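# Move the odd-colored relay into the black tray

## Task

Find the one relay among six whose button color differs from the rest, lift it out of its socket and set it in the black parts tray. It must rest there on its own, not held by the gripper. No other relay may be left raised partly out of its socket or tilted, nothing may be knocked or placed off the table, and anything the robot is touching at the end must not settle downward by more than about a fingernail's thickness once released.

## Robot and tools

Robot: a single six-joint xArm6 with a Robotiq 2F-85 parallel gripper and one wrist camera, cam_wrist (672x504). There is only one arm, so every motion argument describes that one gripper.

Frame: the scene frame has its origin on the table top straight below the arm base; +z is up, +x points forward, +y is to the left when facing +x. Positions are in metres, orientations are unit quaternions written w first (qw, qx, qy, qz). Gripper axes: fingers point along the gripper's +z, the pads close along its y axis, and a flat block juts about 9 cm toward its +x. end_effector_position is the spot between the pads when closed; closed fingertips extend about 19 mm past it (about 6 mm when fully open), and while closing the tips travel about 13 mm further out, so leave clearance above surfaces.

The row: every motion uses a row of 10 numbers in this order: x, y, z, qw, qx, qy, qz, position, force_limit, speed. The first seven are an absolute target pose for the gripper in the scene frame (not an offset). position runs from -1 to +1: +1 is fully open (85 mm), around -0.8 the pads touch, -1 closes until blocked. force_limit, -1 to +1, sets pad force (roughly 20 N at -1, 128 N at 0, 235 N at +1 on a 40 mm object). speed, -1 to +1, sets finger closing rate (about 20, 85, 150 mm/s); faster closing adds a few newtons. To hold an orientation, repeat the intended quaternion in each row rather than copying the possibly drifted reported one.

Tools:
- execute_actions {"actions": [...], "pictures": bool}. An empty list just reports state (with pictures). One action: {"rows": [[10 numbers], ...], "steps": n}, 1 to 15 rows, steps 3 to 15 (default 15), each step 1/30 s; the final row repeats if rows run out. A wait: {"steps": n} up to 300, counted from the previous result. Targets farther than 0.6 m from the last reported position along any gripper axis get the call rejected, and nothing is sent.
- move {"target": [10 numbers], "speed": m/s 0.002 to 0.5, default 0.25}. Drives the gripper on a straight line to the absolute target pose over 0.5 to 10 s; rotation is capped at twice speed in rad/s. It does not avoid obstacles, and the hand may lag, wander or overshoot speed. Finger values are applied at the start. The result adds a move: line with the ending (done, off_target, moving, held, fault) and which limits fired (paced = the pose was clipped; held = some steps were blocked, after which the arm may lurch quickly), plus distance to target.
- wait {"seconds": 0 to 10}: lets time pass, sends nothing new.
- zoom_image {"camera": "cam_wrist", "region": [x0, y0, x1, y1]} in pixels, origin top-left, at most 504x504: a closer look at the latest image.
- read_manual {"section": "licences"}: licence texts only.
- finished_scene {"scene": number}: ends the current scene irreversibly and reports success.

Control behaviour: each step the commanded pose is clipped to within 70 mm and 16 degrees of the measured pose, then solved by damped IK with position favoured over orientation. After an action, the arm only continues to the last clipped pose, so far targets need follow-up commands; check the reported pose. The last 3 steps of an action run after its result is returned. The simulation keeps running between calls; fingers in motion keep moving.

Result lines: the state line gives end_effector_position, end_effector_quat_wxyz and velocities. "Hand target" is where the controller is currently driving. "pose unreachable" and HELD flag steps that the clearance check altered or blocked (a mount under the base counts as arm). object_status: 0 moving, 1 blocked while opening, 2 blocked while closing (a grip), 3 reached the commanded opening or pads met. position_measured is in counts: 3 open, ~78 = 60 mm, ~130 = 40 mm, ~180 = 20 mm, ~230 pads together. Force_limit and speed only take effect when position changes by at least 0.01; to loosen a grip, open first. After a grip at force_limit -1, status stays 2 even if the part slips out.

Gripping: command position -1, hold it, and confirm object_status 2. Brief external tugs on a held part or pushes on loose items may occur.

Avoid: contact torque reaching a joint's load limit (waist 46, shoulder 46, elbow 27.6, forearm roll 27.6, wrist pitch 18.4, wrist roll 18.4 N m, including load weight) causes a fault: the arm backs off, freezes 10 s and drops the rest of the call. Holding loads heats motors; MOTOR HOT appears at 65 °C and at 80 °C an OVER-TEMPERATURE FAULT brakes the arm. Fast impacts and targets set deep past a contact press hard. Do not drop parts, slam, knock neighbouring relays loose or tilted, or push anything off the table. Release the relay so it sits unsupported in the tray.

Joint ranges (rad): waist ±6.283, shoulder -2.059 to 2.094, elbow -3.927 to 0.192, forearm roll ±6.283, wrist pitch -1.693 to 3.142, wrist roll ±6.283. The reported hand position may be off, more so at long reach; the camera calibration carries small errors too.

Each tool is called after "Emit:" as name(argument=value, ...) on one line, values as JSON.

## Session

Emit:
execute_actions(actions=[])

Scene clock: 0.00 s of 5400.00 s.
end_effector_position=(+0.6268, -0.0863, +0.3013) position_measured=3 object_status=3 end_effector_quat_wxyz=(-0.178, +0.887, -0.376, -0.202) end_effector_velocity=(+0.000, -0.000, -0.001) end_effector_angular_velocity=(+0.000, +0.001, -0.000)
Joint positions: [-0.203  0.924 -2.563  0.398  1.894 -1.797]
Joint velocities: [-0.     0.001 -0.    -0.    -0.001 -0.   ]
Motor temperatures (°C, as the motors report them): [31 28 35 33 32 33]
Hand target: +0.627, -0.086, +0.301; -0.178, +0.887, -0.376, -0.202
camera_calibration (this result's frames):
cam_wrist: T_world_to_cam=[[-0.804053, -0.592655, -0.0475226, 0.459048], [-0.413509, 0.49999, 0.760934, 0.100552], [-0.427211, 0.631482, -0.647087, 0.658967], [0, 0, 0, 1]] pos_world=[0.692196, -0.194343, 0.37171]

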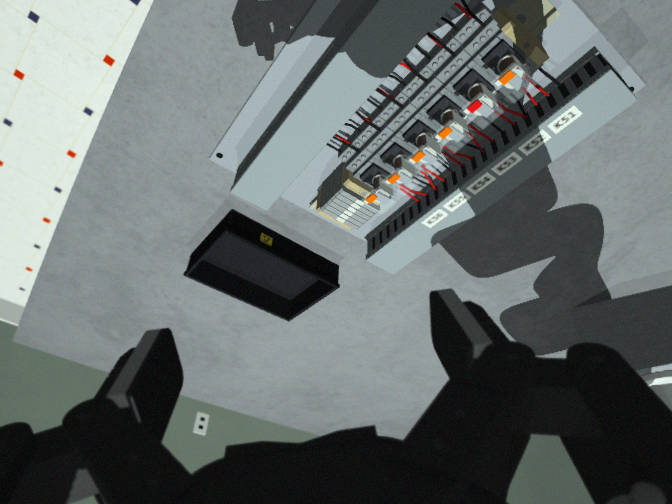

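Emit:
move(target=[0.50,-0.085,0.16,0,0.7071,0.7071,0,0.2,0,0], speed=0.3)

Scene clock: 4.70 s of 5400.00 s.
end_effector_position=(+0.4989, -0.0850, +0.1605) position_measured=104 object_status=3 end_effector_quat_wxyz=(+0.000, +0.707, +0.707, -0.001) end_effector_velocity=(-0.001, +0.000, -0.001) end_effector_angular_velocity=(+0.001, -0.001, +0.007)
Joint positions: [-0.055  0.175 -0.942 -0.052  0.661 -4.042]
Joint velocities: [-0.    -0.001  0.006  0.001 -0.005 -0.008]
Motor temperatures (°C, as the motors report them): [31 29 35 33 32 33]
Hand target: +0.499, -0.085, +0.160; +0.000, +0.707, +0.707, -0.001
Off the commanded pose: 0.001 m, 0 deg.
Kept back: nothing.
move: done
camera_calibration (this result's frames):
cam_wrist: T_world_to_cam=[[0.989183, -0.135723, 0.055646, -0.522046], [-0.146477, -0.934249, 0.325151, -0.031048], [0.0078568, -0.329785, -0.944023, 0.261227], [0, 0, 0, 1]] pos_world=[0.509799, -0.0137114, 0.285749]

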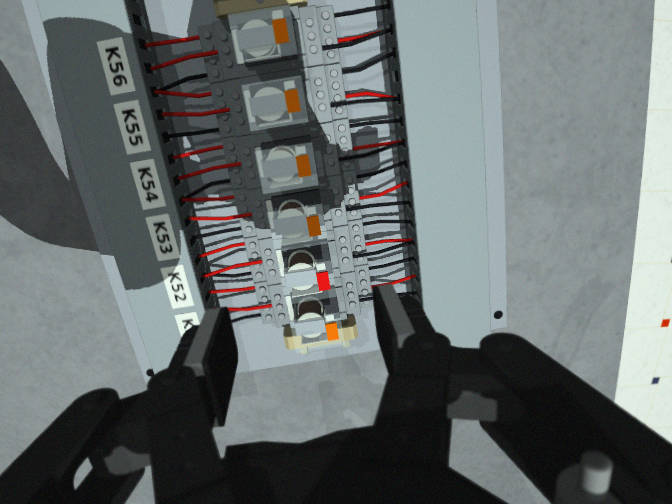

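Emit:
move(target=[0.499,-0.091,0.095,0,0.7071,0.7071,0,0.2,0,0], speed=0.08)

Scene clock: 6.10 s of 5400.00 s.
end_effector_position=(+0.4991, -0.0910, +0.0956) position_measured=104 object_status=3 end_effector_quat_wxyz=(+0.000, +0.707, +0.707, +0.000) end_effector_velocity=(-0.001, +0.000, -0.002) end_effector_angular_velocity=(+0.000, +0.003, +0.001)
Joint positions: [-0.074  0.336 -0.943 -0.059  0.499 -4.05 ]
Joint velocities: [-0.     0.004  0.001 -0.    -0.002 -0.001]
Motor temperatures (°C, as the motors report them): [31 29 36 33 32 33]
Hand target: +0.499, -0.091, +0.095; +0.000, +0.707, +0.707, -0.000
Off the commanded pose: 0.001 m, 0 deg.
Kept back: nothing.
move: done
camera_calibration (this result's frames):
cam_wrist: T_world_to_cam=[[0.989106, -0.135612, 0.0572586, -0.519525], [-0.14689, -0.934658, 0.323786, -0.0152216], [0.00960804, -0.328669, -0.944396, 0.197293], [0, 0, 0, 1]] pos_world=[0.509734, -0.0198367, 0.220999]

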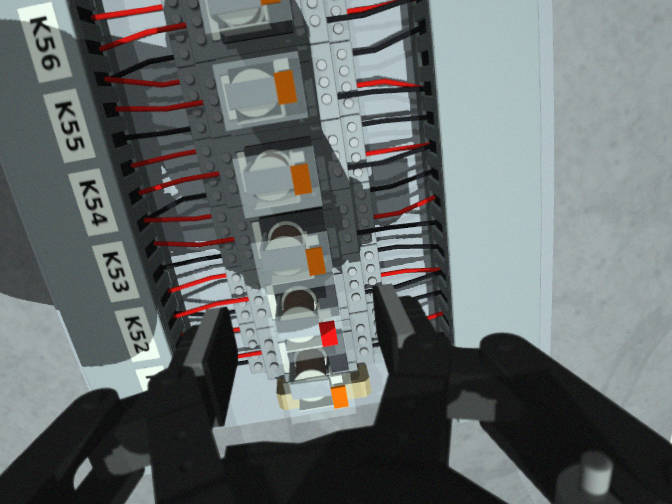

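Emit:
move(target=[0.498,-0.0935,0.062,0,0.7071,0.7071,0,0.2,0,0], speed=0.03)

Emit:
move(target=[0.498,-0.0935,0.062,0,0.7071,0.7071,0,-1,-0.3,-0.5])

Emit:
move(target=[0.498,-0.0935,0.072,0,0.7071,0.7071,0,-1,-0.3,-0.5], speed=0.012)

Scene clock: 7.70 s of 5400.00 s.
end_effector_position=(+0.4979, -0.0935, +0.0622) position_measured=104 object_status=3 end_effector_quat_wxyz=(+0.000, +0.707, +0.707, +0.000) end_effector_velocity=(+0.003, -0.001, +0.001) end_effector_angular_velocity=(-0.002, -0.008, -0.000)
Joint positions: [-0.083  0.426 -0.956 -0.067  0.423 -4.05 ]
Joint velocities: [-0.001  0.    -0.003 -0.001 -0.005 -0.   ]
Motor temperatures (°C, as the motors report them): [31 29 36 33 32 33]
Hand target: +0.498, -0.093, +0.062; +0.000, +0.707, +0.707, -0.000
Off the commanded pose: 0.000 m, 0 deg.
Kept back: nothing.
move: done
camera_calibration (this result's frames):
cam_wrist: T_world_to_cam=[[0.989159, -0.135567, 0.0564539, -0.516788], [-0.146583, -0.934723, 0.323739, -0.00705414], [0.00888044, -0.328505, -0.944461, 0.165363], [0, 0, 0, 1]] pos_world=[0.508683, -0.0223307, 0.187637]

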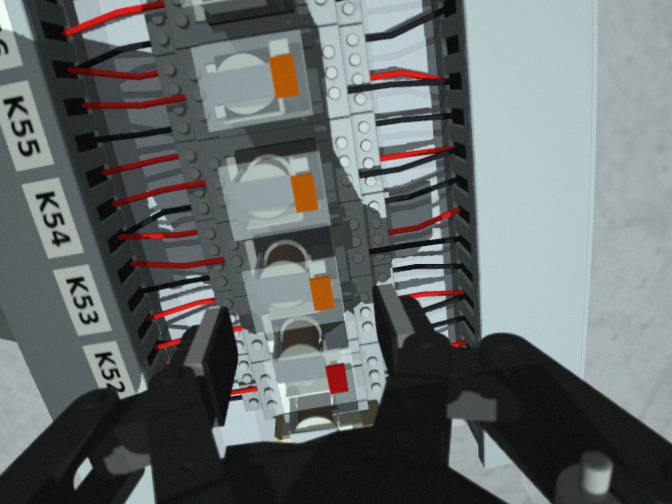

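Scene clock: 8.43 s of 5400.00 s.
end_effector_position=(+0.4984, -0.0935, +0.0624) position_measured=165 object_status=2 end_effector_quat_wxyz=(+0.000, +0.707, +0.707, +0.000) end_effector_velocity=(-0.000, +0.000, -0.000) end_effector_angular_velocity=(+0.000, +0.001, -0.000)
Joint positions: [-0.083  0.427 -0.957 -0.067  0.423 -4.05 ]
Joint velocities: [ 0.001  0.     0.    -0.     0.001  0.001]
Motor temperatures (°C, as the motors report them): [31 29 36 33 32 33]
Hand target: +0.498, -0.093, +0.062; -0.000, +0.707, +0.707, +0.000
Off the commanded pose: 0.001 m, 0 deg.
Kept back: nothing.
move: done
camera_calibration (this result's frames):
cam_wrist: T_world_to_cam=[[0.98917, -0.13517, 0.0572043, -0.517238], [-0.146455, -0.934735, 0.323761, -0.00715357], [0.00970804, -0.328633, -0.944408, 0.165044], [0, 0, 0, 1]] pos_world=[0.508987, -0.0223627, 0.187774]

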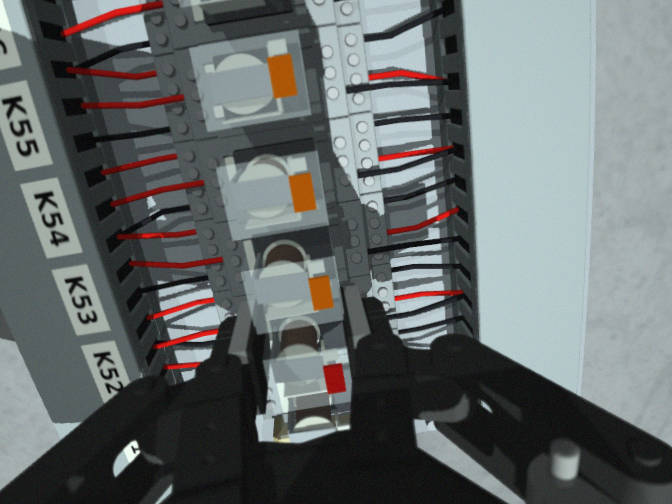

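Scene clock: 9.50 s of 5400.00 s.
end_effector_position=(+0.4976, -0.0934, +0.0716) position_measured=165 object_status=2 end_effector_quat_wxyz=(-0.000, +0.707, +0.707, -0.000) end_effector_velocity=(+0.001, -0.000, +0.001) end_effector_angular_velocity=(-0.000, -0.001, -0.001)
Joint positions: [-0.082  0.4   -0.951 -0.064  0.445 -4.052]
Joint velocities: [ 0.    -0.002 -0.     0.     0.001  0.001]
Motor temperatures (°C, as the motors report them): [31 29 36 33 32 33]
Hand target: +0.498, -0.094, +0.072; -0.000, +0.707, +0.707, +0.000
Off the commanded pose: 0.001 m, 0 deg.
Kept back: nothing.
move: done
camera_calibration (this result's frames):
cam_wrist: T_world_to_cam=[[0.989278, -0.135192, 0.0552382, -0.516945], [-0.145829, -0.934844, 0.32373, -0.0104558], [0.0078734, -0.328315, -0.944536, 0.174779], [0, 0, 0, 1]] pos_world=[0.508501, -0.0222786, 0.197025]

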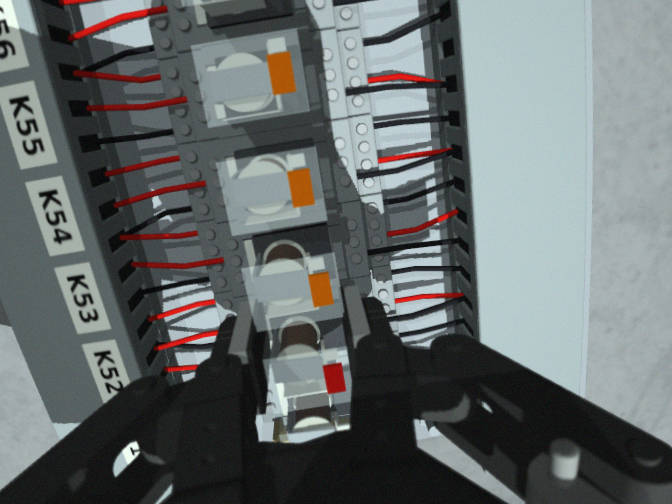

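Emit:
move(target=[0.4984,-0.0935,0.060,0,0.7071,0.7071,0,-1,-0.3,-0.5], speed=0.008)

Emit:
move(target=[0.4984,-0.0935,0.062,0,0.7071,0.7071,0,0.2,0,-0.5])

Emit:
move(target=[0.498,-0.099,0.062,0,0.7071,0.7071,0,0.2,0,-0.5], speed=0.01)

Emit:
move(target=[0.498,-0.099,0.062,0,0.7071,0.7071,0,-1,-0.3,-0.5])

Emit:
move(target=[0.498,-0.099,0.074,0,0.7071,0.7071,0,-1,-0.3,-0.5], speed=0.012)

Scene clock: 11.53 s of 5400.00 s.
end_effector_position=(+0.4989, -0.0937, +0.0623) position_measured=165 object_status=2 end_effector_quat_wxyz=(+0.000, +0.707, +0.707, +0.000) end_effector_velocity=(-0.001, +0.001, -0.004) end_effector_angular_velocity=(+0.002, +0.008, +0.002)
Joint positions: [-0.083  0.428 -0.96  -0.067  0.424 -4.05 ]
Joint velocities: [ 0.001  0.013 -0.008  0.     0.003 -0.001]
Motor temperatures (°C, as the motors report them): [31 29 36 33 32 33]
Hand target: +0.498, -0.093, +0.060; -0.000, +0.707, +0.707, -0.000
Off the commanded pose: 0.002 m, 0 deg.
Kept back: nothing.
move: done
camera_calibration (this result's frames):
cam_wrist: T_world_to_cam=[[0.989104, -0.135691, 0.0571067, -0.51778], [-0.146917, -0.934579, 0.324003, -0.00700173], [0.00940652, -0.328863, -0.944331, 0.165046], [0, 0, 0, 1]] pos_world=[0.509557, -0.0225242, 0.187695]

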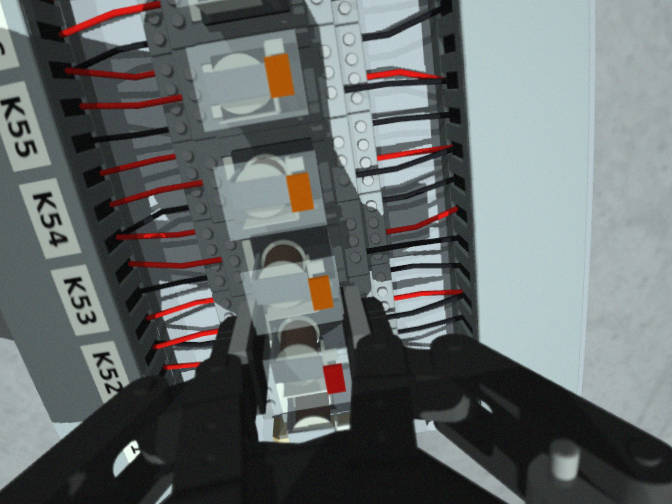

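Scene clock: 12.33 s of 5400.00 s.
end_effector_position=(+0.4984, -0.0935, +0.0620) position_measured=104 object_status=0 end_effector_quat_wxyz=(+0.000, +0.707, +0.707, +0.000) end_effector_velocity=(-0.000, -0.000, +0.000) end_effector_angular_velocity=(-0.000, +0.001, +0.001)
Joint positions: [-0.083  0.428 -0.959 -0.066  0.423 -4.05 ]
Joint velocities: [-0.    -0.001  0.    -0.     0.001 -0.001]
Motor temperatures (°C, as the motors report them): [31 29 36 33 32 33]
Hand target: +0.498, -0.094, +0.062; +0.000, +0.707, +0.707, -0.000
Off the commanded pose: 0.000 m, 0 deg.
Kept back: nothing.
move: done
camera_calibration (this result's frames):
cam_wrist: T_world_to_cam=[[0.989175, -0.135491, 0.0563511, -0.517261], [-0.146478, -0.934752, 0.323702, -0.0069488], [0.00881543, -0.328452, -0.944479, 0.165149], [0, 0, 0, 1]] pos_world=[0.509187, -0.0223361, 0.187378]

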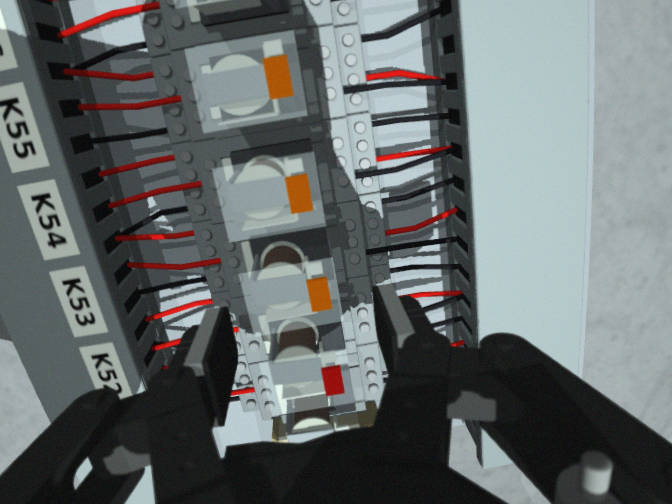

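Scene clock: 13.10 s of 5400.00 s.
end_effector_position=(+0.4980, -0.0989, +0.0620) position_measured=104 object_status=3 end_effector_quat_wxyz=(-0.000, +0.707, +0.707, +0.000) end_effector_velocity=(+0.001, -0.001, +0.000) end_effector_angular_velocity=(-0.000, -0.002, +0.000)
Joint positions: [-0.094  0.429 -0.961 -0.063  0.425 -4.064]
Joint velocities: [-0.002  0.    -0.001  0.001 -0.001 -0.002]
Motor temperatures (°C, as the motors report them): [31 29 36 33 32 33]
Hand target: +0.498, -0.099, +0.062; -0.000, +0.707, +0.707, +0.000
Off the commanded pose: 0.000 m, 0 deg.
Kept back: nothing.
move: done
camera_calibration (this result's frames):
cam_wrist: T_world_to_cam=[[0.98917, -0.13555, 0.0562882, -0.517575], [-0.146512, -0.934752, 0.323687, -0.0120922], [0.00873975, -0.328429, -0.944488, 0.163424], [0, 0, 0, 1]] pos_world=[0.50877, -0.0277872, 0.1874]

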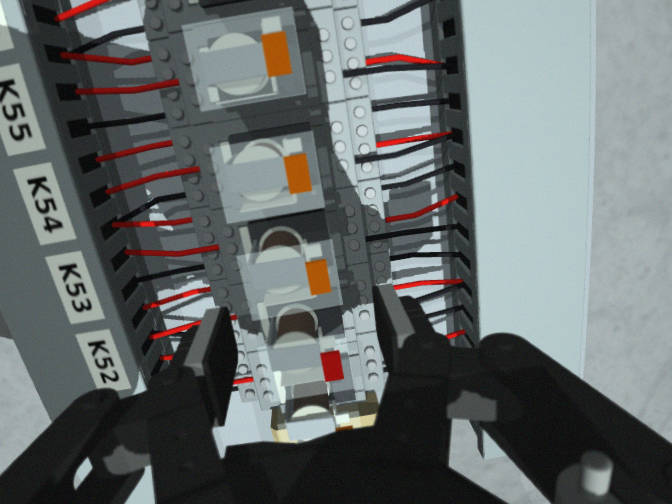

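Scene clock: 13.83 s of 5400.00 s.
end_effector_position=(+0.4980, -0.0990, +0.0622) position_measured=165 object_status=2 end_effector_quat_wxyz=(+0.000, +0.707, +0.707, -0.000) end_effector_velocity=(+0.001, -0.000, +0.001) end_effector_angular_velocity=(-0.000, -0.002, -0.001)
Joint positions: [-0.094  0.428 -0.961 -0.063  0.425 -4.064]
Joint velocities: [-0.    -0.001 -0.     0.    -0.001  0.001]
Motor temperatures (°C, as the motors report them): [31 29 36 33 32 33]
Hand target: +0.498, -0.099, +0.062; -0.000, +0.707, +0.707, +0.000
Off the commanded pose: 0.000 m, 0 deg.
Kept back: nothing.
move: done
camera_calibration (this result's frames):
cam_wrist: T_world_to_cam=[[0.98919, -0.13542, 0.0562551, -0.517569], [-0.146379, -0.934755, 0.323739, -0.0122822], [0.00874394, -0.328474, -0.944472, 0.163567], [0, 0, 0, 1]] pos_world=[0.508746, -0.0278426, 0.187576]

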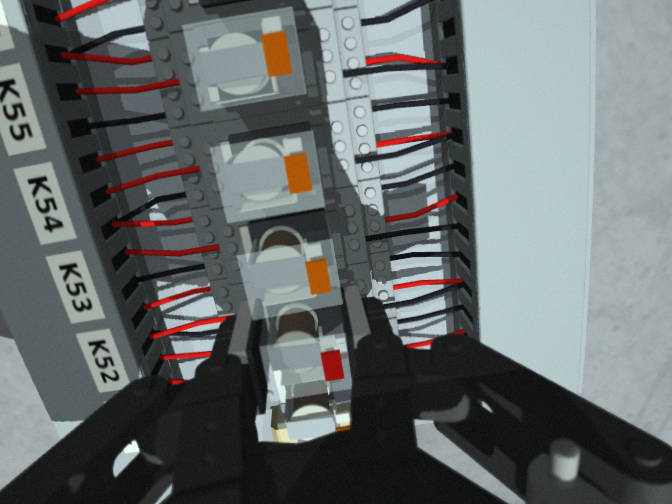

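Scene clock: 15.03 s of 5400.00 s.
end_effector_position=(+0.4980, -0.0990, +0.0739) position_measured=165 object_status=2 end_effector_quat_wxyz=(-0.000, +0.707, +0.707, +0.000) end_effector_velocity=(+0.000, -0.001, +0.001) end_effector_angular_velocity=(-0.001, -0.002, +0.000)
Joint positions: [-0.093  0.396 -0.954 -0.06   0.451 -4.066]
Joint velocities: [-0.001 -0.002  0.001 -0.001 -0.    -0.001]
Motor temperatures (°C, as the motors report them): [31 29 36 33 32 33]
Hand target: +0.498, -0.099, +0.074; -0.000, +0.707, +0.707, +0.000
Off the commanded pose: 0.000 m, 0 deg.
Kept back: nothing.
move: done
camera_calibration (this result's frames):
cam_wrist: T_world_to_cam=[[0.989191, -0.135403, 0.0562701, -0.51828], [-0.146367, -0.934773, 0.323691, -0.0160468], [0.00877113, -0.328428, -0.944488, 0.17463], [0, 0, 0, 1]] pos_world=[0.508798, -0.0278233, 0.199294]

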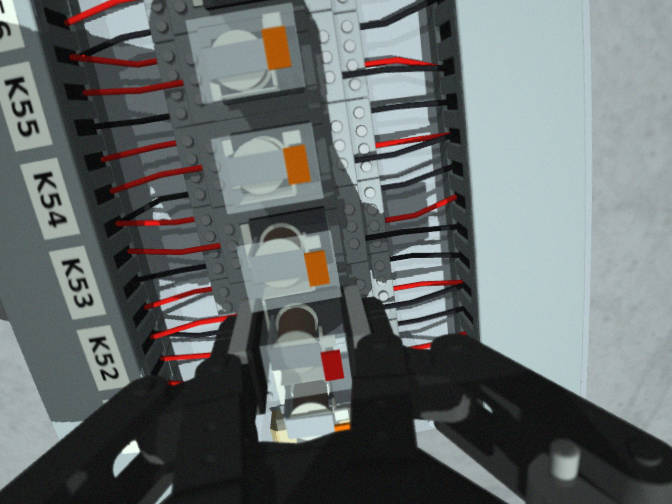

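Emit:
move(target=[0.498,-0.099,0.086,0,0.7071,0.7071,0,-1,-0.3,-0.5], speed=0.012)

Emit:
zoom_image(camera="cam_wrist", region=[220, 220, 420, 460])

Scene clock: 16.50 s of 5400.00 s.
end_effector_position=(+0.4981, -0.0990, +0.0859) position_measured=165 object_status=2 end_effector_quat_wxyz=(+0.000, +0.707, +0.707, +0.000) end_effector_velocity=(-0.000, +0.000, -0.000) end_effector_angular_velocity=(-0.000, +0.002, +0.002)
Joint positions: [-0.092  0.363 -0.949 -0.057  0.478 -4.068]
Joint velocities: [ 0.     0.    -0.    -0.001  0.001 -0.   ]
Motor temperatures (°C, as the motors report them): [31 29 37 33 32 33]
Hand target: +0.498, -0.099, +0.086; -0.000, +0.707, +0.707, +0.000
Off the commanded pose: 0.000 m, 0 deg.
Kept back: nothing.
move: done
camera_calibration (this result's frames):
cam_wrist: T_world_to_cam=[[0.989169, -0.13551, 0.0564068, -0.519023], [-0.146514, -0.934746, 0.323703, -0.019917], [0.00886097, -0.328462, -0.944476, 0.185941], [0, 0, 0, 1]] pos_world=[0.508835, -0.0278756, 0.211341]

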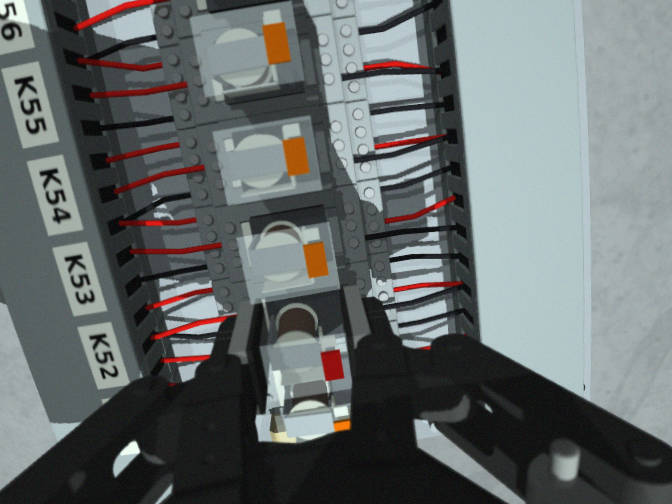

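Region (220, 220, 420, 460) of cam_wrist's 672x504 image, scaled by 2.100, with more detail than that image has.

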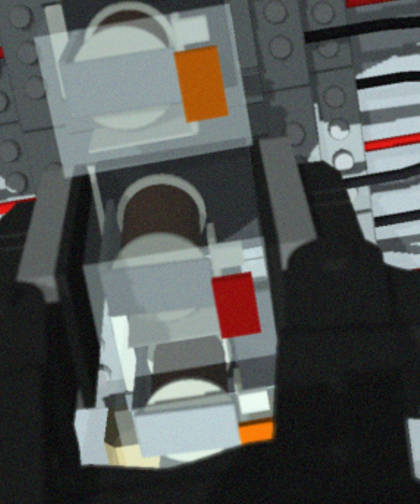

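Emit:
move(target=[0.498,-0.099,0.059,0,0.7071,0.7071,0,-1,-0.3,-0.5], speed=0.01)

Emit:
move(target=[0.498,-0.099,0.062,0,0.7071,0.7071,0,0.2,0,-0.5])

Emit:
move(target=[0.498,-0.099,0.12,0,0.7071,0.7071,0,0.2,0,-0.5], speed=0.04)

Emit:
zoom_image(camera="cam_wrist", region=[200, 100, 440, 440])

Scene clock: 19.70 s of 5400.00 s.
end_effector_position=(+0.4982, -0.0990, +0.0617) position_measured=165 object_status=2 end_effector_quat_wxyz=(-0.000, +0.707, +0.707, -0.000) end_effector_velocity=(-0.001, +0.000, -0.002) end_effector_angular_velocity=(+0.001, +0.011, -0.001)
Joint positions: [-0.094  0.43  -0.963 -0.064  0.426 -4.063]
Joint velocities: [-0.     0.008 -0.008 -0.     0.011  0.001]
Motor temperatures (°C, as the motors report them): [31 30 37 33 32 33]
Hand target: +0.498, -0.099, +0.059; -0.000, +0.707, +0.707, -0.000
Off the commanded pose: 0.003 m, 0 deg.
Kept back: nothing.
move: done
camera_calibration (this result's frames):
cam_wrist: T_world_to_cam=[[0.989224, -0.135539, 0.0553635, -0.517701], [-0.146201, -0.934669, 0.324066, -0.0122519], [0.00782277, -0.328668, -0.944413, 0.163536], [0, 0, 0, 1]] pos_world=[0.509052, -0.0278713, 0.187078]

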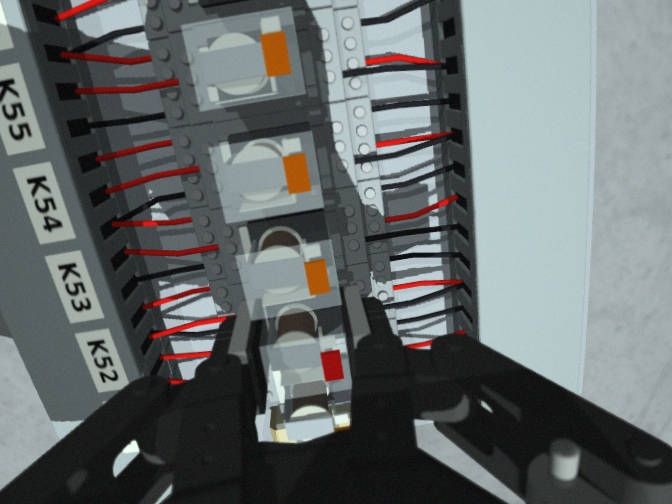

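Scene clock: 20.47 s of 5400.00 s.
end_effector_position=(+0.4980, -0.0990, +0.0619) position_measured=104 object_status=0 end_effector_quat_wxyz=(-0.000, +0.707, +0.707, -0.000) end_effector_velocity=(-0.001, -0.000, -0.000) end_effector_angular_velocity=(+0.000, +0.002, -0.000)
Joint positions: [-0.094  0.429 -0.961 -0.063  0.424 -4.064]
Joint velocities: [-0.001 -0.001  0.001 -0.     0.002  0.   ]
Motor temperatures (°C, as the motors report them): [31 30 37 33 32 33]
Hand target: +0.498, -0.099, +0.062; +0.000, +0.707, +0.707, -0.000
Off the commanded pose: 0.000 m, 0 deg.
Kept back: nothing.
move: done
camera_calibration (this result's frames):
cam_wrist: T_world_to_cam=[[0.989181, -0.135498, 0.0562269, -0.517564], [-0.146443, -0.934757, 0.323704, -0.0121517], [0.00869729, -0.328436, -0.944486, 0.163347], [0, 0, 0, 1]] pos_world=[0.508764, -0.0278389, 0.187313]

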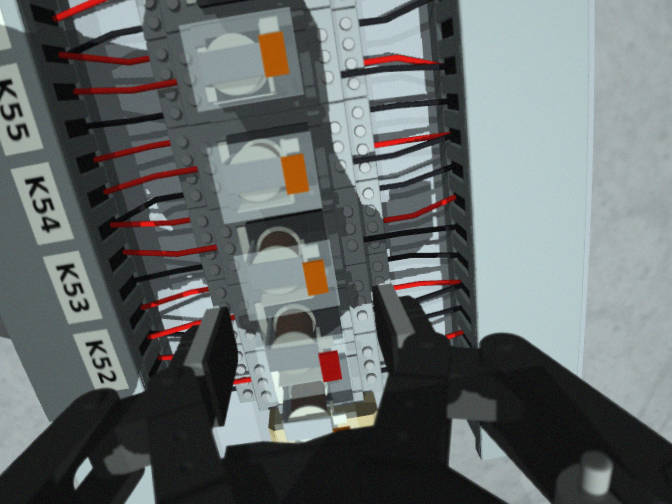

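Scene clock: 22.23 s of 5400.00 s.
end_effector_position=(+0.4981, -0.0990, +0.1196) position_measured=104 object_status=3 end_effector_quat_wxyz=(-0.000, +0.707, +0.707, -0.000) end_effector_velocity=(-0.000, +0.001, +0.001) end_effector_angular_velocity=(-0.001, +0.001, +0.004)
Joint positions: [-0.088  0.275 -0.942 -0.05   0.559 -4.073]
Joint velocities: [ 0.002 -0.002  0.001 -0.002  0.002 -0.001]
Motor temperatures (°C, as the motors report them): [31 30 37 33 32 33]
Hand target: +0.498, -0.099, +0.120; -0.000, +0.707, +0.707, +0.000
Off the commanded pose: 0.000 m, 0 deg.
Kept back: nothing.
move: done
camera_calibration (this result's frames):
cam_wrist: T_world_to_cam=[[0.989209, -0.135458, 0.055828, -0.520839], [-0.146273, -0.934814, 0.323616, -0.0309081], [0.00835256, -0.32829, -0.94454, 0.218049], [0, 0, 0, 1]] pos_world=[0.508876, -0.0278614, 0.245036]

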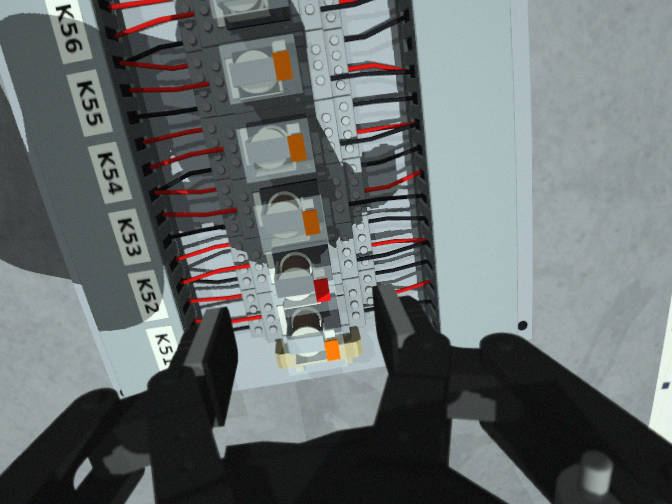

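Region (200, 100, 440, 440) of cam_wrist's 672x504 image, scaled by 1.482, with more detail than that image has; it fills the left 356 columns of this view, and the rest is white.

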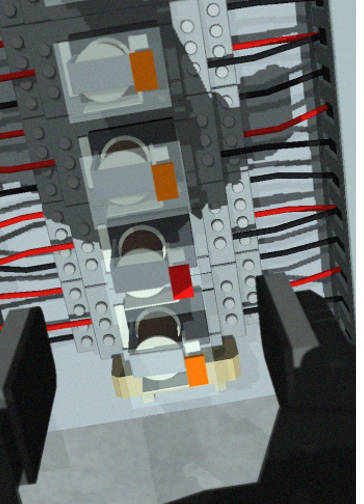

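Emit:
move(target=[0.498,-0.0962,0.09,0,0.7071,0.7071,0,0.2,0,0], speed=0.04)

Emit:
move(target=[0.498,-0.0962,0.062,0,0.7071,0.7071,0,0.2,0,0], speed=0.03)

Emit:
move(target=[0.498,-0.0962,0.062,0,0.7071,0.7071,0,-1,-0.3,-0.5])

Emit:
move(target=[0.498,-0.0962,0.080,0,0.7071,0.7071,0,-1,-0.3,-0.5], speed=0.012)

Scene clock: 24.43 s of 5400.00 s.
end_effector_position=(+0.4980, -0.0962, +0.0903) position_measured=104 object_status=3 end_effector_quat_wxyz=(+0.000, +0.707, +0.707, +0.000) end_effector_velocity=(+0.001, -0.000, -0.000) end_effector_angular_velocity=(-0.001, -0.004, +0.001)
Joint positions: [-0.086  0.35  -0.945 -0.058  0.487 -4.062]
Joint velocities: [ 0.     0.002 -0.001 -0.001 -0.005  0.   ]
Motor temperatures (°C, as the motors report them): [31 30 37 33 32 33]
Hand target: +0.498, -0.096, +0.090; +0.000, +0.707, +0.707, -0.000
Off the commanded pose: 0.000 m, 0 deg.
Kept back: nothing.
move: done
camera_calibration (this result's frames):
cam_wrist: T_world_to_cam=[[0.989143, -0.135573, 0.0567054, -0.518861], [-0.146671, -0.934695, 0.323779, -0.0186648], [0.00910679, -0.32858, -0.944432, 0.190846], [0, 0, 0, 1]] pos_world=[0.508752, -0.0250811, 0.215706]

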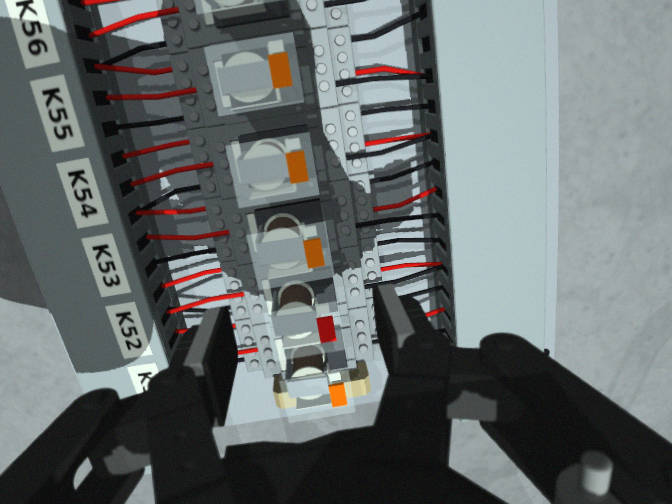

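Scene clock: 25.63 s of 5400.00 s.
end_effector_position=(+0.4980, -0.0962, +0.0622) position_measured=104 object_status=3 end_effector_quat_wxyz=(+0.000, +0.707, +0.707, +0.000) end_effector_velocity=(+0.003, -0.000, +0.001) end_effector_angular_velocity=(-0.001, -0.007, -0.002)
Joint positions: [-0.088  0.427 -0.958 -0.065  0.424 -4.057]
Joint velocities: [ 0.     0.001 -0.004  0.    -0.004  0.001]
Motor temperatures (°C, as the motors report them): [31 30 37 33 32 33]
Hand target: +0.498, -0.096, +0.062; +0.000, +0.707, +0.707, -0.000
Off the commanded pose: 0.000 m, 0 deg.
Kept back: nothing.
move: done
camera_calibration (this result's frames):
cam_wrist: T_world_to_cam=[[0.98916, -0.135559, 0.0564486, -0.517171], [-0.146574, -0.934721, 0.323748, -0.00959465], [0.00887666, -0.328513, -0.944458, 0.164459], [0, 0, 0, 1]] pos_world=[0.508698, -0.0250487, 0.187624]

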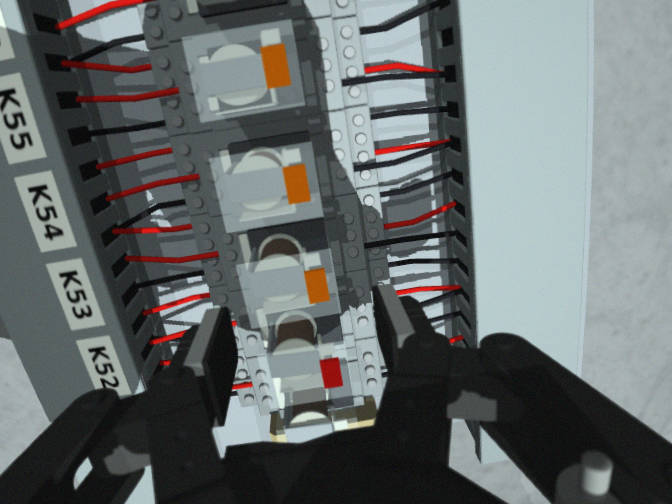

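Scene clock: 26.37 s of 5400.00 s.
end_effector_position=(+0.4975, -0.0962, +0.0621) position_measured=165 object_status=2 end_effector_quat_wxyz=(-0.000, +0.707, +0.707, -0.000) end_effector_velocity=(+0.000, -0.000, -0.000) end_effector_angular_velocity=(+0.001, -0.001, -0.003)
Joint positions: [-0.089  0.427 -0.958 -0.065  0.425 -4.057]
Joint velocities: [-0.     0.001 -0.001  0.002 -0.     0.001]
Motor temperatures (°C, as the motors report them): [31 30 37 33 32 33]
Hand target: +0.498, -0.096, +0.062; -0.000, +0.707, +0.707, -0.000
Off the commanded pose: 0.001 m, 0 deg.
Kept back: nothing.
move: done
camera_calibration (this result's frames):
cam_wrist: T_world_to_cam=[[0.989249, -0.135481, 0.0550482, -0.516648], [-0.14604, -0.934796, 0.323771, -0.00985582], [0.00759392, -0.32833, -0.944533, 0.164982], [0, 0, 0, 1]] pos_world=[0.508402, -0.0250407, 0.187463]

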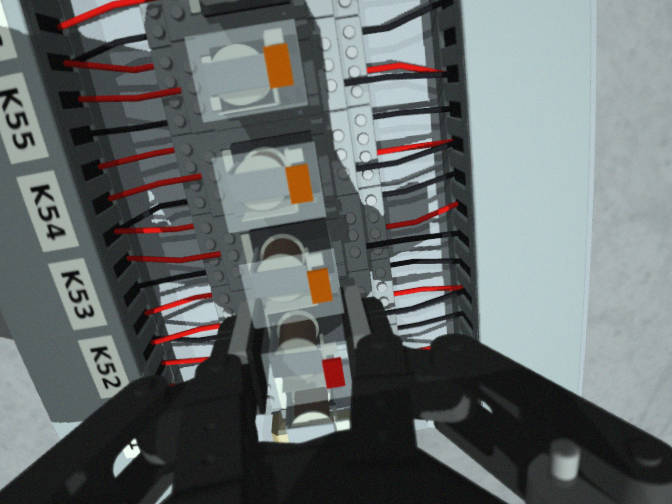

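Scene clock: 28.07 s of 5400.00 s.
end_effector_position=(+0.4981, -0.0962, +0.0799) position_measured=165 object_status=2 end_effector_quat_wxyz=(+0.000, +0.707, +0.707, +0.000) end_effector_velocity=(-0.000, -0.001, +0.000) end_effector_angular_velocity=(-0.001, -0.001, -0.000)
Joint positions: [-0.087  0.378 -0.949 -0.06   0.464 -4.06 ]
Joint velocities: [-0.002 -0.001  0.    -0.     0.    -0.001]
Motor temperatures (°C, as the motors report them): [31 30 37 33 32 33]
Hand target: +0.498, -0.096, +0.080; -0.000, +0.707, +0.707, +0.000
Off the commanded pose: 0.000 m, 0 deg.
Kept back: nothing.
move: done
camera_calibration (this result's frames):
cam_wrist: T_world_to_cam=[[0.98916, -0.135542, 0.0564813, -0.51836], [-0.146569, -0.934738, 0.323703, -0.0153471], [0.00891971, -0.328472, -0.944472, 0.181162], [0, 0, 0, 1]] pos_world=[0.508876, -0.0250986, 0.205348]

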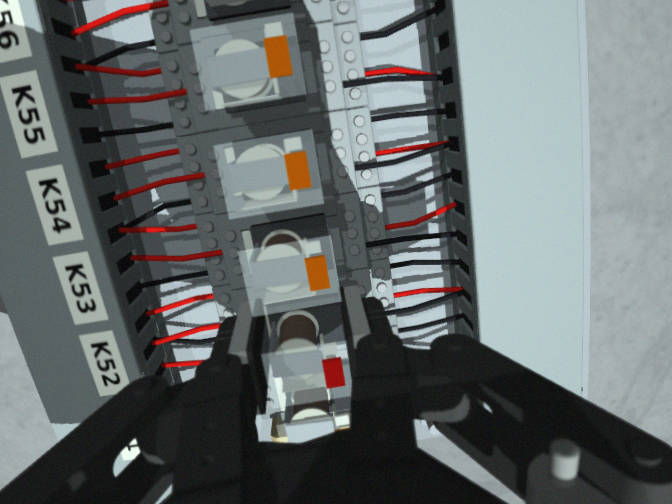

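Emit:
move(target=[0.498,-0.0962,0.090,0,0.7071,0.7071,0,-1,-0.3,-0.5], speed=0.012)

Scene clock: 29.37 s of 5400.00 s.
end_effector_position=(+0.4981, -0.0962, +0.0900) position_measured=165 object_status=2 end_effector_quat_wxyz=(+0.000, +0.707, +0.707, +0.000) end_effector_velocity=(-0.001, +0.000, +0.000) end_effector_angular_velocity=(+0.000, +0.002, +0.001)
Joint positions: [-0.086  0.351 -0.945 -0.058  0.487 -4.062]
Joint velocities: [ 0.    -0.001  0.    -0.     0.002 -0.001]
Motor temperatures (°C, as the motors report them): [31 30 37 33 32 33]
Hand target: +0.498, -0.096, +0.090; -0.000, +0.707, +0.707, +0.000
Off the commanded pose: 0.000 m, 0 deg.
Kept back: nothing.
move: done
camera_calibration (this result's frames):
cam_wrist: T_world_to_cam=[[0.989162, -0.135543, 0.0564595, -0.518885], [-0.146562, -0.934736, 0.323709, -0.0185931], [0.0088983, -0.328476, -0.944471, 0.190633], [0, 0, 0, 1]] pos_world=[0.50884, -0.0250925, 0.215362]

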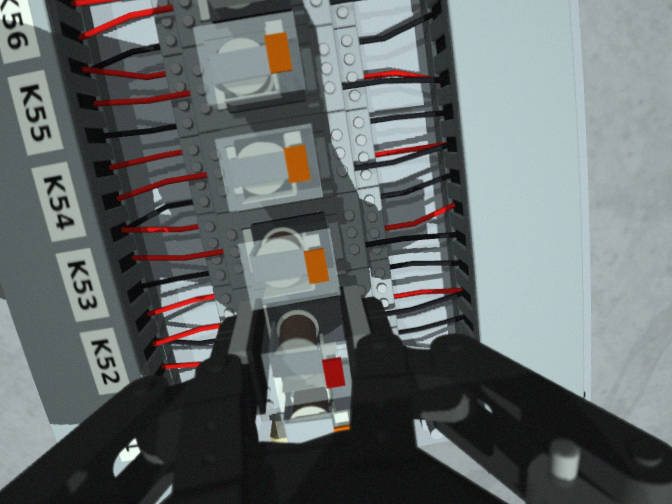

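Emit:
move(target=[0.498,-0.0962,0.108,0,0.7071,0.7071,0,-1,-0.3,-0.5], speed=0.012)

Scene clock: 31.33 s of 5400.00 s.
end_effector_position=(+0.4981, -0.0962, +0.1079) position_measured=165 object_status=2 end_effector_quat_wxyz=(+0.000, +0.707, +0.707, +0.000) end_effector_velocity=(+0.000, -0.000, +0.001) end_effector_angular_velocity=(-0.000, -0.001, -0.002)
Joint positions: [-0.084  0.304 -0.941 -0.054  0.529 -4.065]
Joint velocities: [-0.001 -0.002  0.     0.     0.001  0.001]
Motor temperatures (°C, as the motors report them): [31 30 38 33 32 33]
Hand target: +0.498, -0.096, +0.108; -0.000, +0.707, +0.707, +0.000
Off the commanded pose: 0.000 m, 0 deg.
Kept back: nothing.
move: done
camera_calibration (this result's frames):
cam_wrist: T_world_to_cam=[[0.98917, -0.13549, 0.0564463, -0.519926], [-0.146507, -0.934749, 0.323696, -0.0244219], [0.00890563, -0.32846, -0.944476, 0.207614], [0, 0, 0, 1]] pos_world=[0.508868, -0.0250799, 0.23334]

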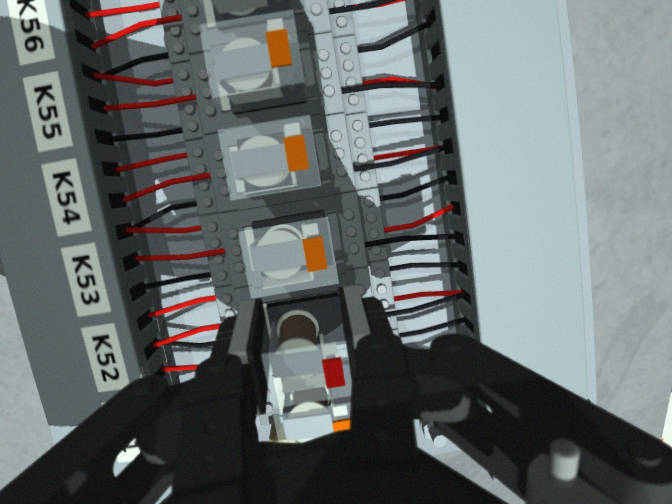

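Emit:
move(target=[0.498,-0.0962,0.066,0,0.7071,0.7071,0,-1,-0.3,-0.5], speed=0.02)

Emit:
move(target=[0.498,-0.0962,0.12,0,0.7071,0.7071,0,-1,-0.3,-0.5], speed=0.4)

Scene clock: 33.93 s of 5400.00 s.
end_effector_position=(+0.4977, -0.0962, +0.0661) position_measured=165 object_status=2 end_effector_quat_wxyz=(-0.000, +0.707, +0.707, -0.000) end_effector_velocity=(+0.000, -0.001, -0.000) end_effector_angular_velocity=(+0.000, +0.001, -0.003)
Joint positions: [-0.088  0.416 -0.956 -0.064  0.433 -4.057]
Joint velocities: [-0.001  0.002 -0.001  0.001  0.     0.   ]
Motor temperatures (°C, as the motors report them): [31 30 38 33 32 33]
Hand target: +0.498, -0.096, +0.066; +0.000, +0.707, +0.707, -0.000
Off the commanded pose: 0.000 m, 0 deg.
Kept back: nothing.
move: done
camera_calibration (this result's frames):
cam_wrist: T_world_to_cam=[[0.989182, -0.135583, 0.056003, -0.517141], [-0.14645, -0.934737, 0.323757, -0.010911], [0.00845223, -0.328456, -0.944482, 0.168364], [0, 0, 0, 1]] pos_world=[0.508525, -0.0250142, 0.191511]

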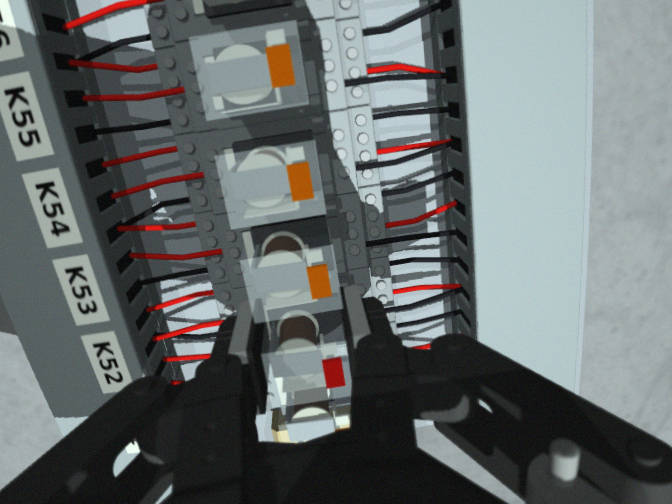

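Scene clock: 34.83 s of 5400.00 s.
end_effector_position=(+0.4984, -0.0963, +0.1200) position_measured=165 object_status=2 end_effector_quat_wxyz=(+0.000, +0.707, +0.707, +0.000) end_effector_velocity=(-0.001, +0.001, -0.001) end_effector_angular_velocity=(+0.001, +0.004, +0.002)
Joint positions: [-0.083  0.274 -0.94  -0.051  0.559 -4.067]
Joint velocities: [ 0.001  0.     0.001 -0.     0.003 -0.001]
Motor temperatures (°C, as the motors report them): [31 30 38 33 32 33]
Hand target: +0.498, -0.096, +0.120; -0.000, +0.707, +0.707, +0.000
Off the commanded pose: 0.000 m, 0 deg.
Kept back: nothing.
move: done
camera_calibration (this result's frames):
cam_wrist: T_world_to_cam=[[0.989153, -0.135496, 0.0567255, -0.520888], [-0.146604, -0.934748, 0.323656, -0.028277], [0.00917005, -0.328461, -0.944473, 0.218841], [0, 0, 0, 1]] pos_world=[0.509085, -0.0251293, 0.245389]

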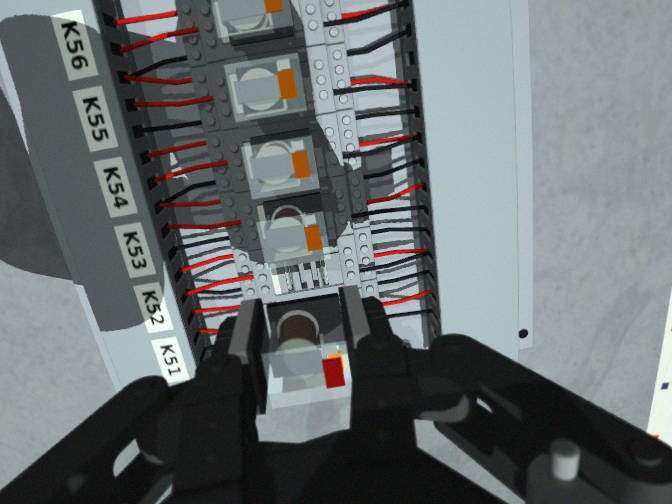

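Emit:
move(target=[0.498,-0.0962,0.17,0,0.7071,0.7071,0,-1,-0.3,-0.5], speed=0.15)

Emit:
move(target=[0.527,0.225,0.14,0,0.7071,0.7071,0,-1,-0.3,-0.5], speed=0.2)

Scene clock: 35.90 s of 5400.00 s.
end_effector_position=(+0.4978, -0.0961, +0.1693) position_measured=165 object_status=2 end_effector_quat_wxyz=(-0.000, +0.707, +0.707, -0.000) end_effector_velocity=(+0.003, -0.001, +0.004) end_effector_angular_velocity=(-0.002, -0.008, -0.001)
Joint positions: [-0.078  0.157 -0.949 -0.044  0.686 -4.072]
Joint velocities: [-0.    -0.007 -0.004 -0.     0.002  0.001]
Motor temperatures (°C, as the motors report them): [31 30 38 33 32 33]
Hand target: +0.498, -0.096, +0.170; -0.000, +0.707, +0.707, +0.000
Off the commanded pose: 0.001 m, 0 deg.
Kept back: nothing.
move: done
camera_calibration (this result's frames):
cam_wrist: T_world_to_cam=[[0.98925, -0.135447, 0.055128, -0.522913], [-0.146033, -0.934854, 0.323609, -0.0444934], [0.00770465, -0.328181, -0.944584, 0.266286], [0, 0, 0, 1]] pos_world=[0.508742, -0.025032, 0.294755]

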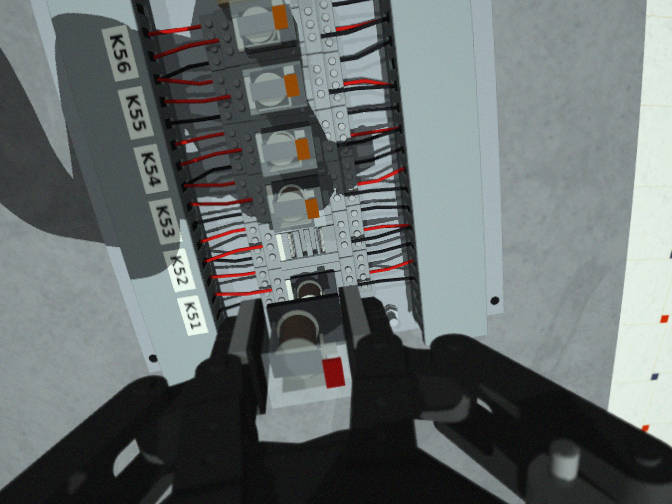

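Scene clock: 37.93 s of 5400.00 s.
end_effector_position=(+0.5268, +0.2237, +0.1399) position_measured=165 object_status=2 end_effector_quat_wxyz=(+0.001, +0.707, +0.707, -0.001) end_effector_velocity=(+0.000, +0.004, +0.001) end_effector_angular_velocity=(+0.001, -0.001, +0.003)
Joint positions: [ 0.533  0.461 -1.266 -0.129  0.737 -3.4  ]
Joint velocities: [ 0.007  0.004 -0.008 -0.     0.003  0.004]
Motor temperatures (°C, as the motors report them): [31 30 38 33 32 33]
Hand target: +0.527, +0.224, +0.140; +0.001, +0.707, +0.707, -0.001
Off the commanded pose: 0.001 m, 0 deg.
Kept back: nothing.
move: done
camera_calibration (this result's frames):
cam_wrist: T_world_to_cam=[[0.98914, -0.135716, 0.0564157, -0.506705], [-0.146728, -0.934052, 0.325603, 0.268203], [0.00850568, -0.330345, -0.943822, 0.343221], [0, 0, 0, 1]] pos_world=[0.537636, 0.295129, 0.265198]

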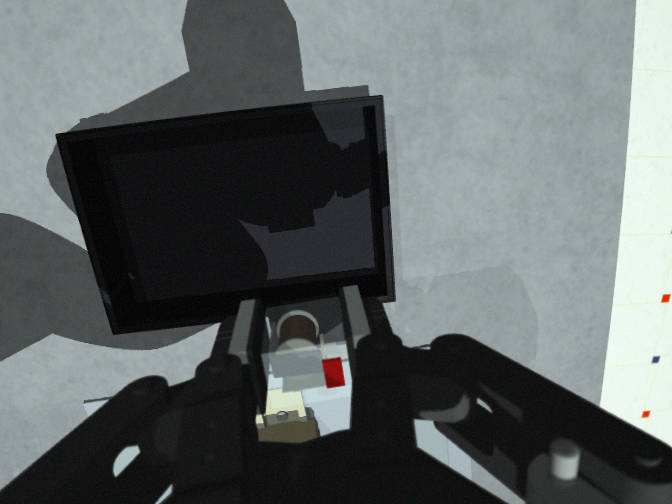

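Emit:
move(target=[0.488,0.247,0.11,0,0.7071,0.7071,0,-1,-0.3,-0.5], speed=0.1)

Emit:
move(target=[0.488,0.247,0.06,0,0.7071,0.7071,0,-1,-0.3,-0.5], speed=0.05)

Scene clock: 39.03 s of 5400.00 s.
end_effector_position=(+0.4884, +0.2468, +0.1106) position_measured=165 object_status=2 end_effector_quat_wxyz=(+0.000, +0.707, +0.707, +0.000) end_effector_velocity=(-0.000, +0.001, -0.000) end_effector_angular_velocity=(+0.002, -0.004, +0.001)
Joint positions: [ 0.594  0.465 -1.156 -0.152  0.629 -3.312]
Joint velocities: [ 0.003 -0.     0.003 -0.003 -0.007  0.004]
Motor temperatures (°C, as the motors report them): [31 30 38 33 32 33]
Hand target: +0.488, +0.247, +0.110; +0.000, +0.707, +0.707, -0.000
Off the commanded pose: 0.001 m, 0 deg.
Kept back: nothing.
move: done
camera_calibration (this result's frames):
cam_wrist: T_world_to_cam=[[0.989089, -0.135836, 0.057016, -0.463922], [-0.147019, -0.934753, 0.323452, 0.294183], [0.00935936, -0.328306, -0.944525, 0.322594], [0, 0, 0, 1]] pos_world=[0.499091, 0.317881, 0.235995]

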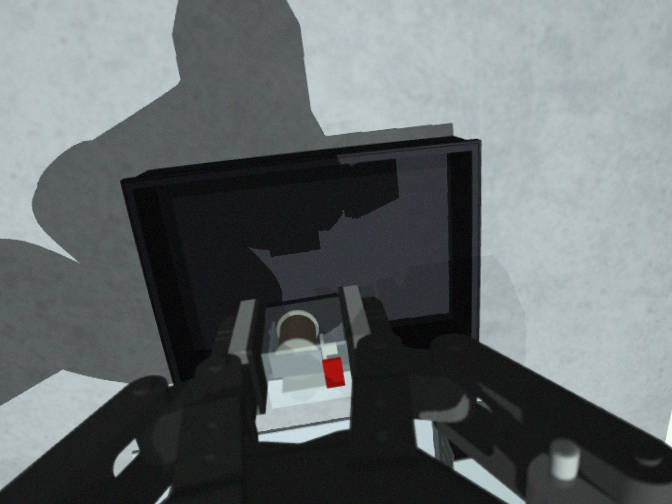

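Scene clock: 40.33 s of 5400.00 s.
end_effector_position=(+0.4881, +0.2470, +0.0604) position_measured=165 object_status=2 end_effector_quat_wxyz=(+0.000, +0.707, +0.707, +0.000) end_effector_velocity=(+0.001, +0.000, -0.000) end_effector_angular_velocity=(+0.001, -0.002, -0.000)
Joint positions: [ 0.582  0.586 -1.176 -0.175  0.528 -3.295]
Joint velocities: [-0.001  0.002 -0.003 -0.001 -0.001  0.   ]
Motor temperatures (°C, as the motors report them): [31 30 38 33 32 33]
Hand target: +0.488, +0.247, +0.060; -0.000, +0.707, +0.707, -0.000
Off the commanded pose: 0.000 m, 0 deg.
Kept back: nothing.
move: done
camera_calibration (this result's frames):
cam_wrist: T_world_to_cam=[[0.98913, -0.135642, 0.0567778, -0.460729], [-0.146757, -0.934832, 0.323344, 0.310484], [0.00921862, -0.328161, -0.944577, 0.275369], [0, 0, 0, 1]] pos_world=[0.498748, 0.318122, 0.185873]

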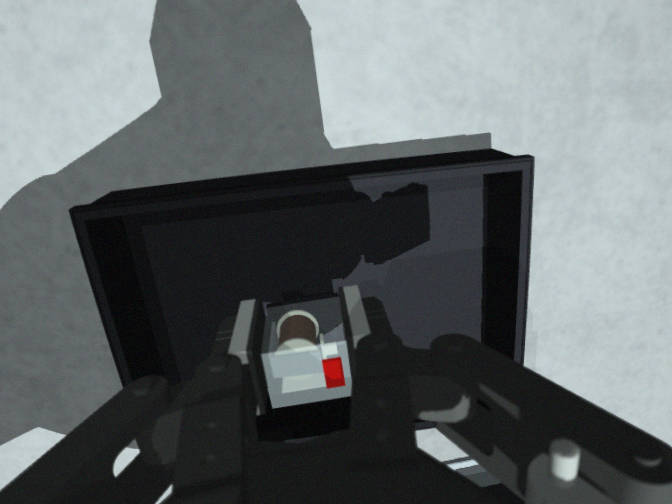

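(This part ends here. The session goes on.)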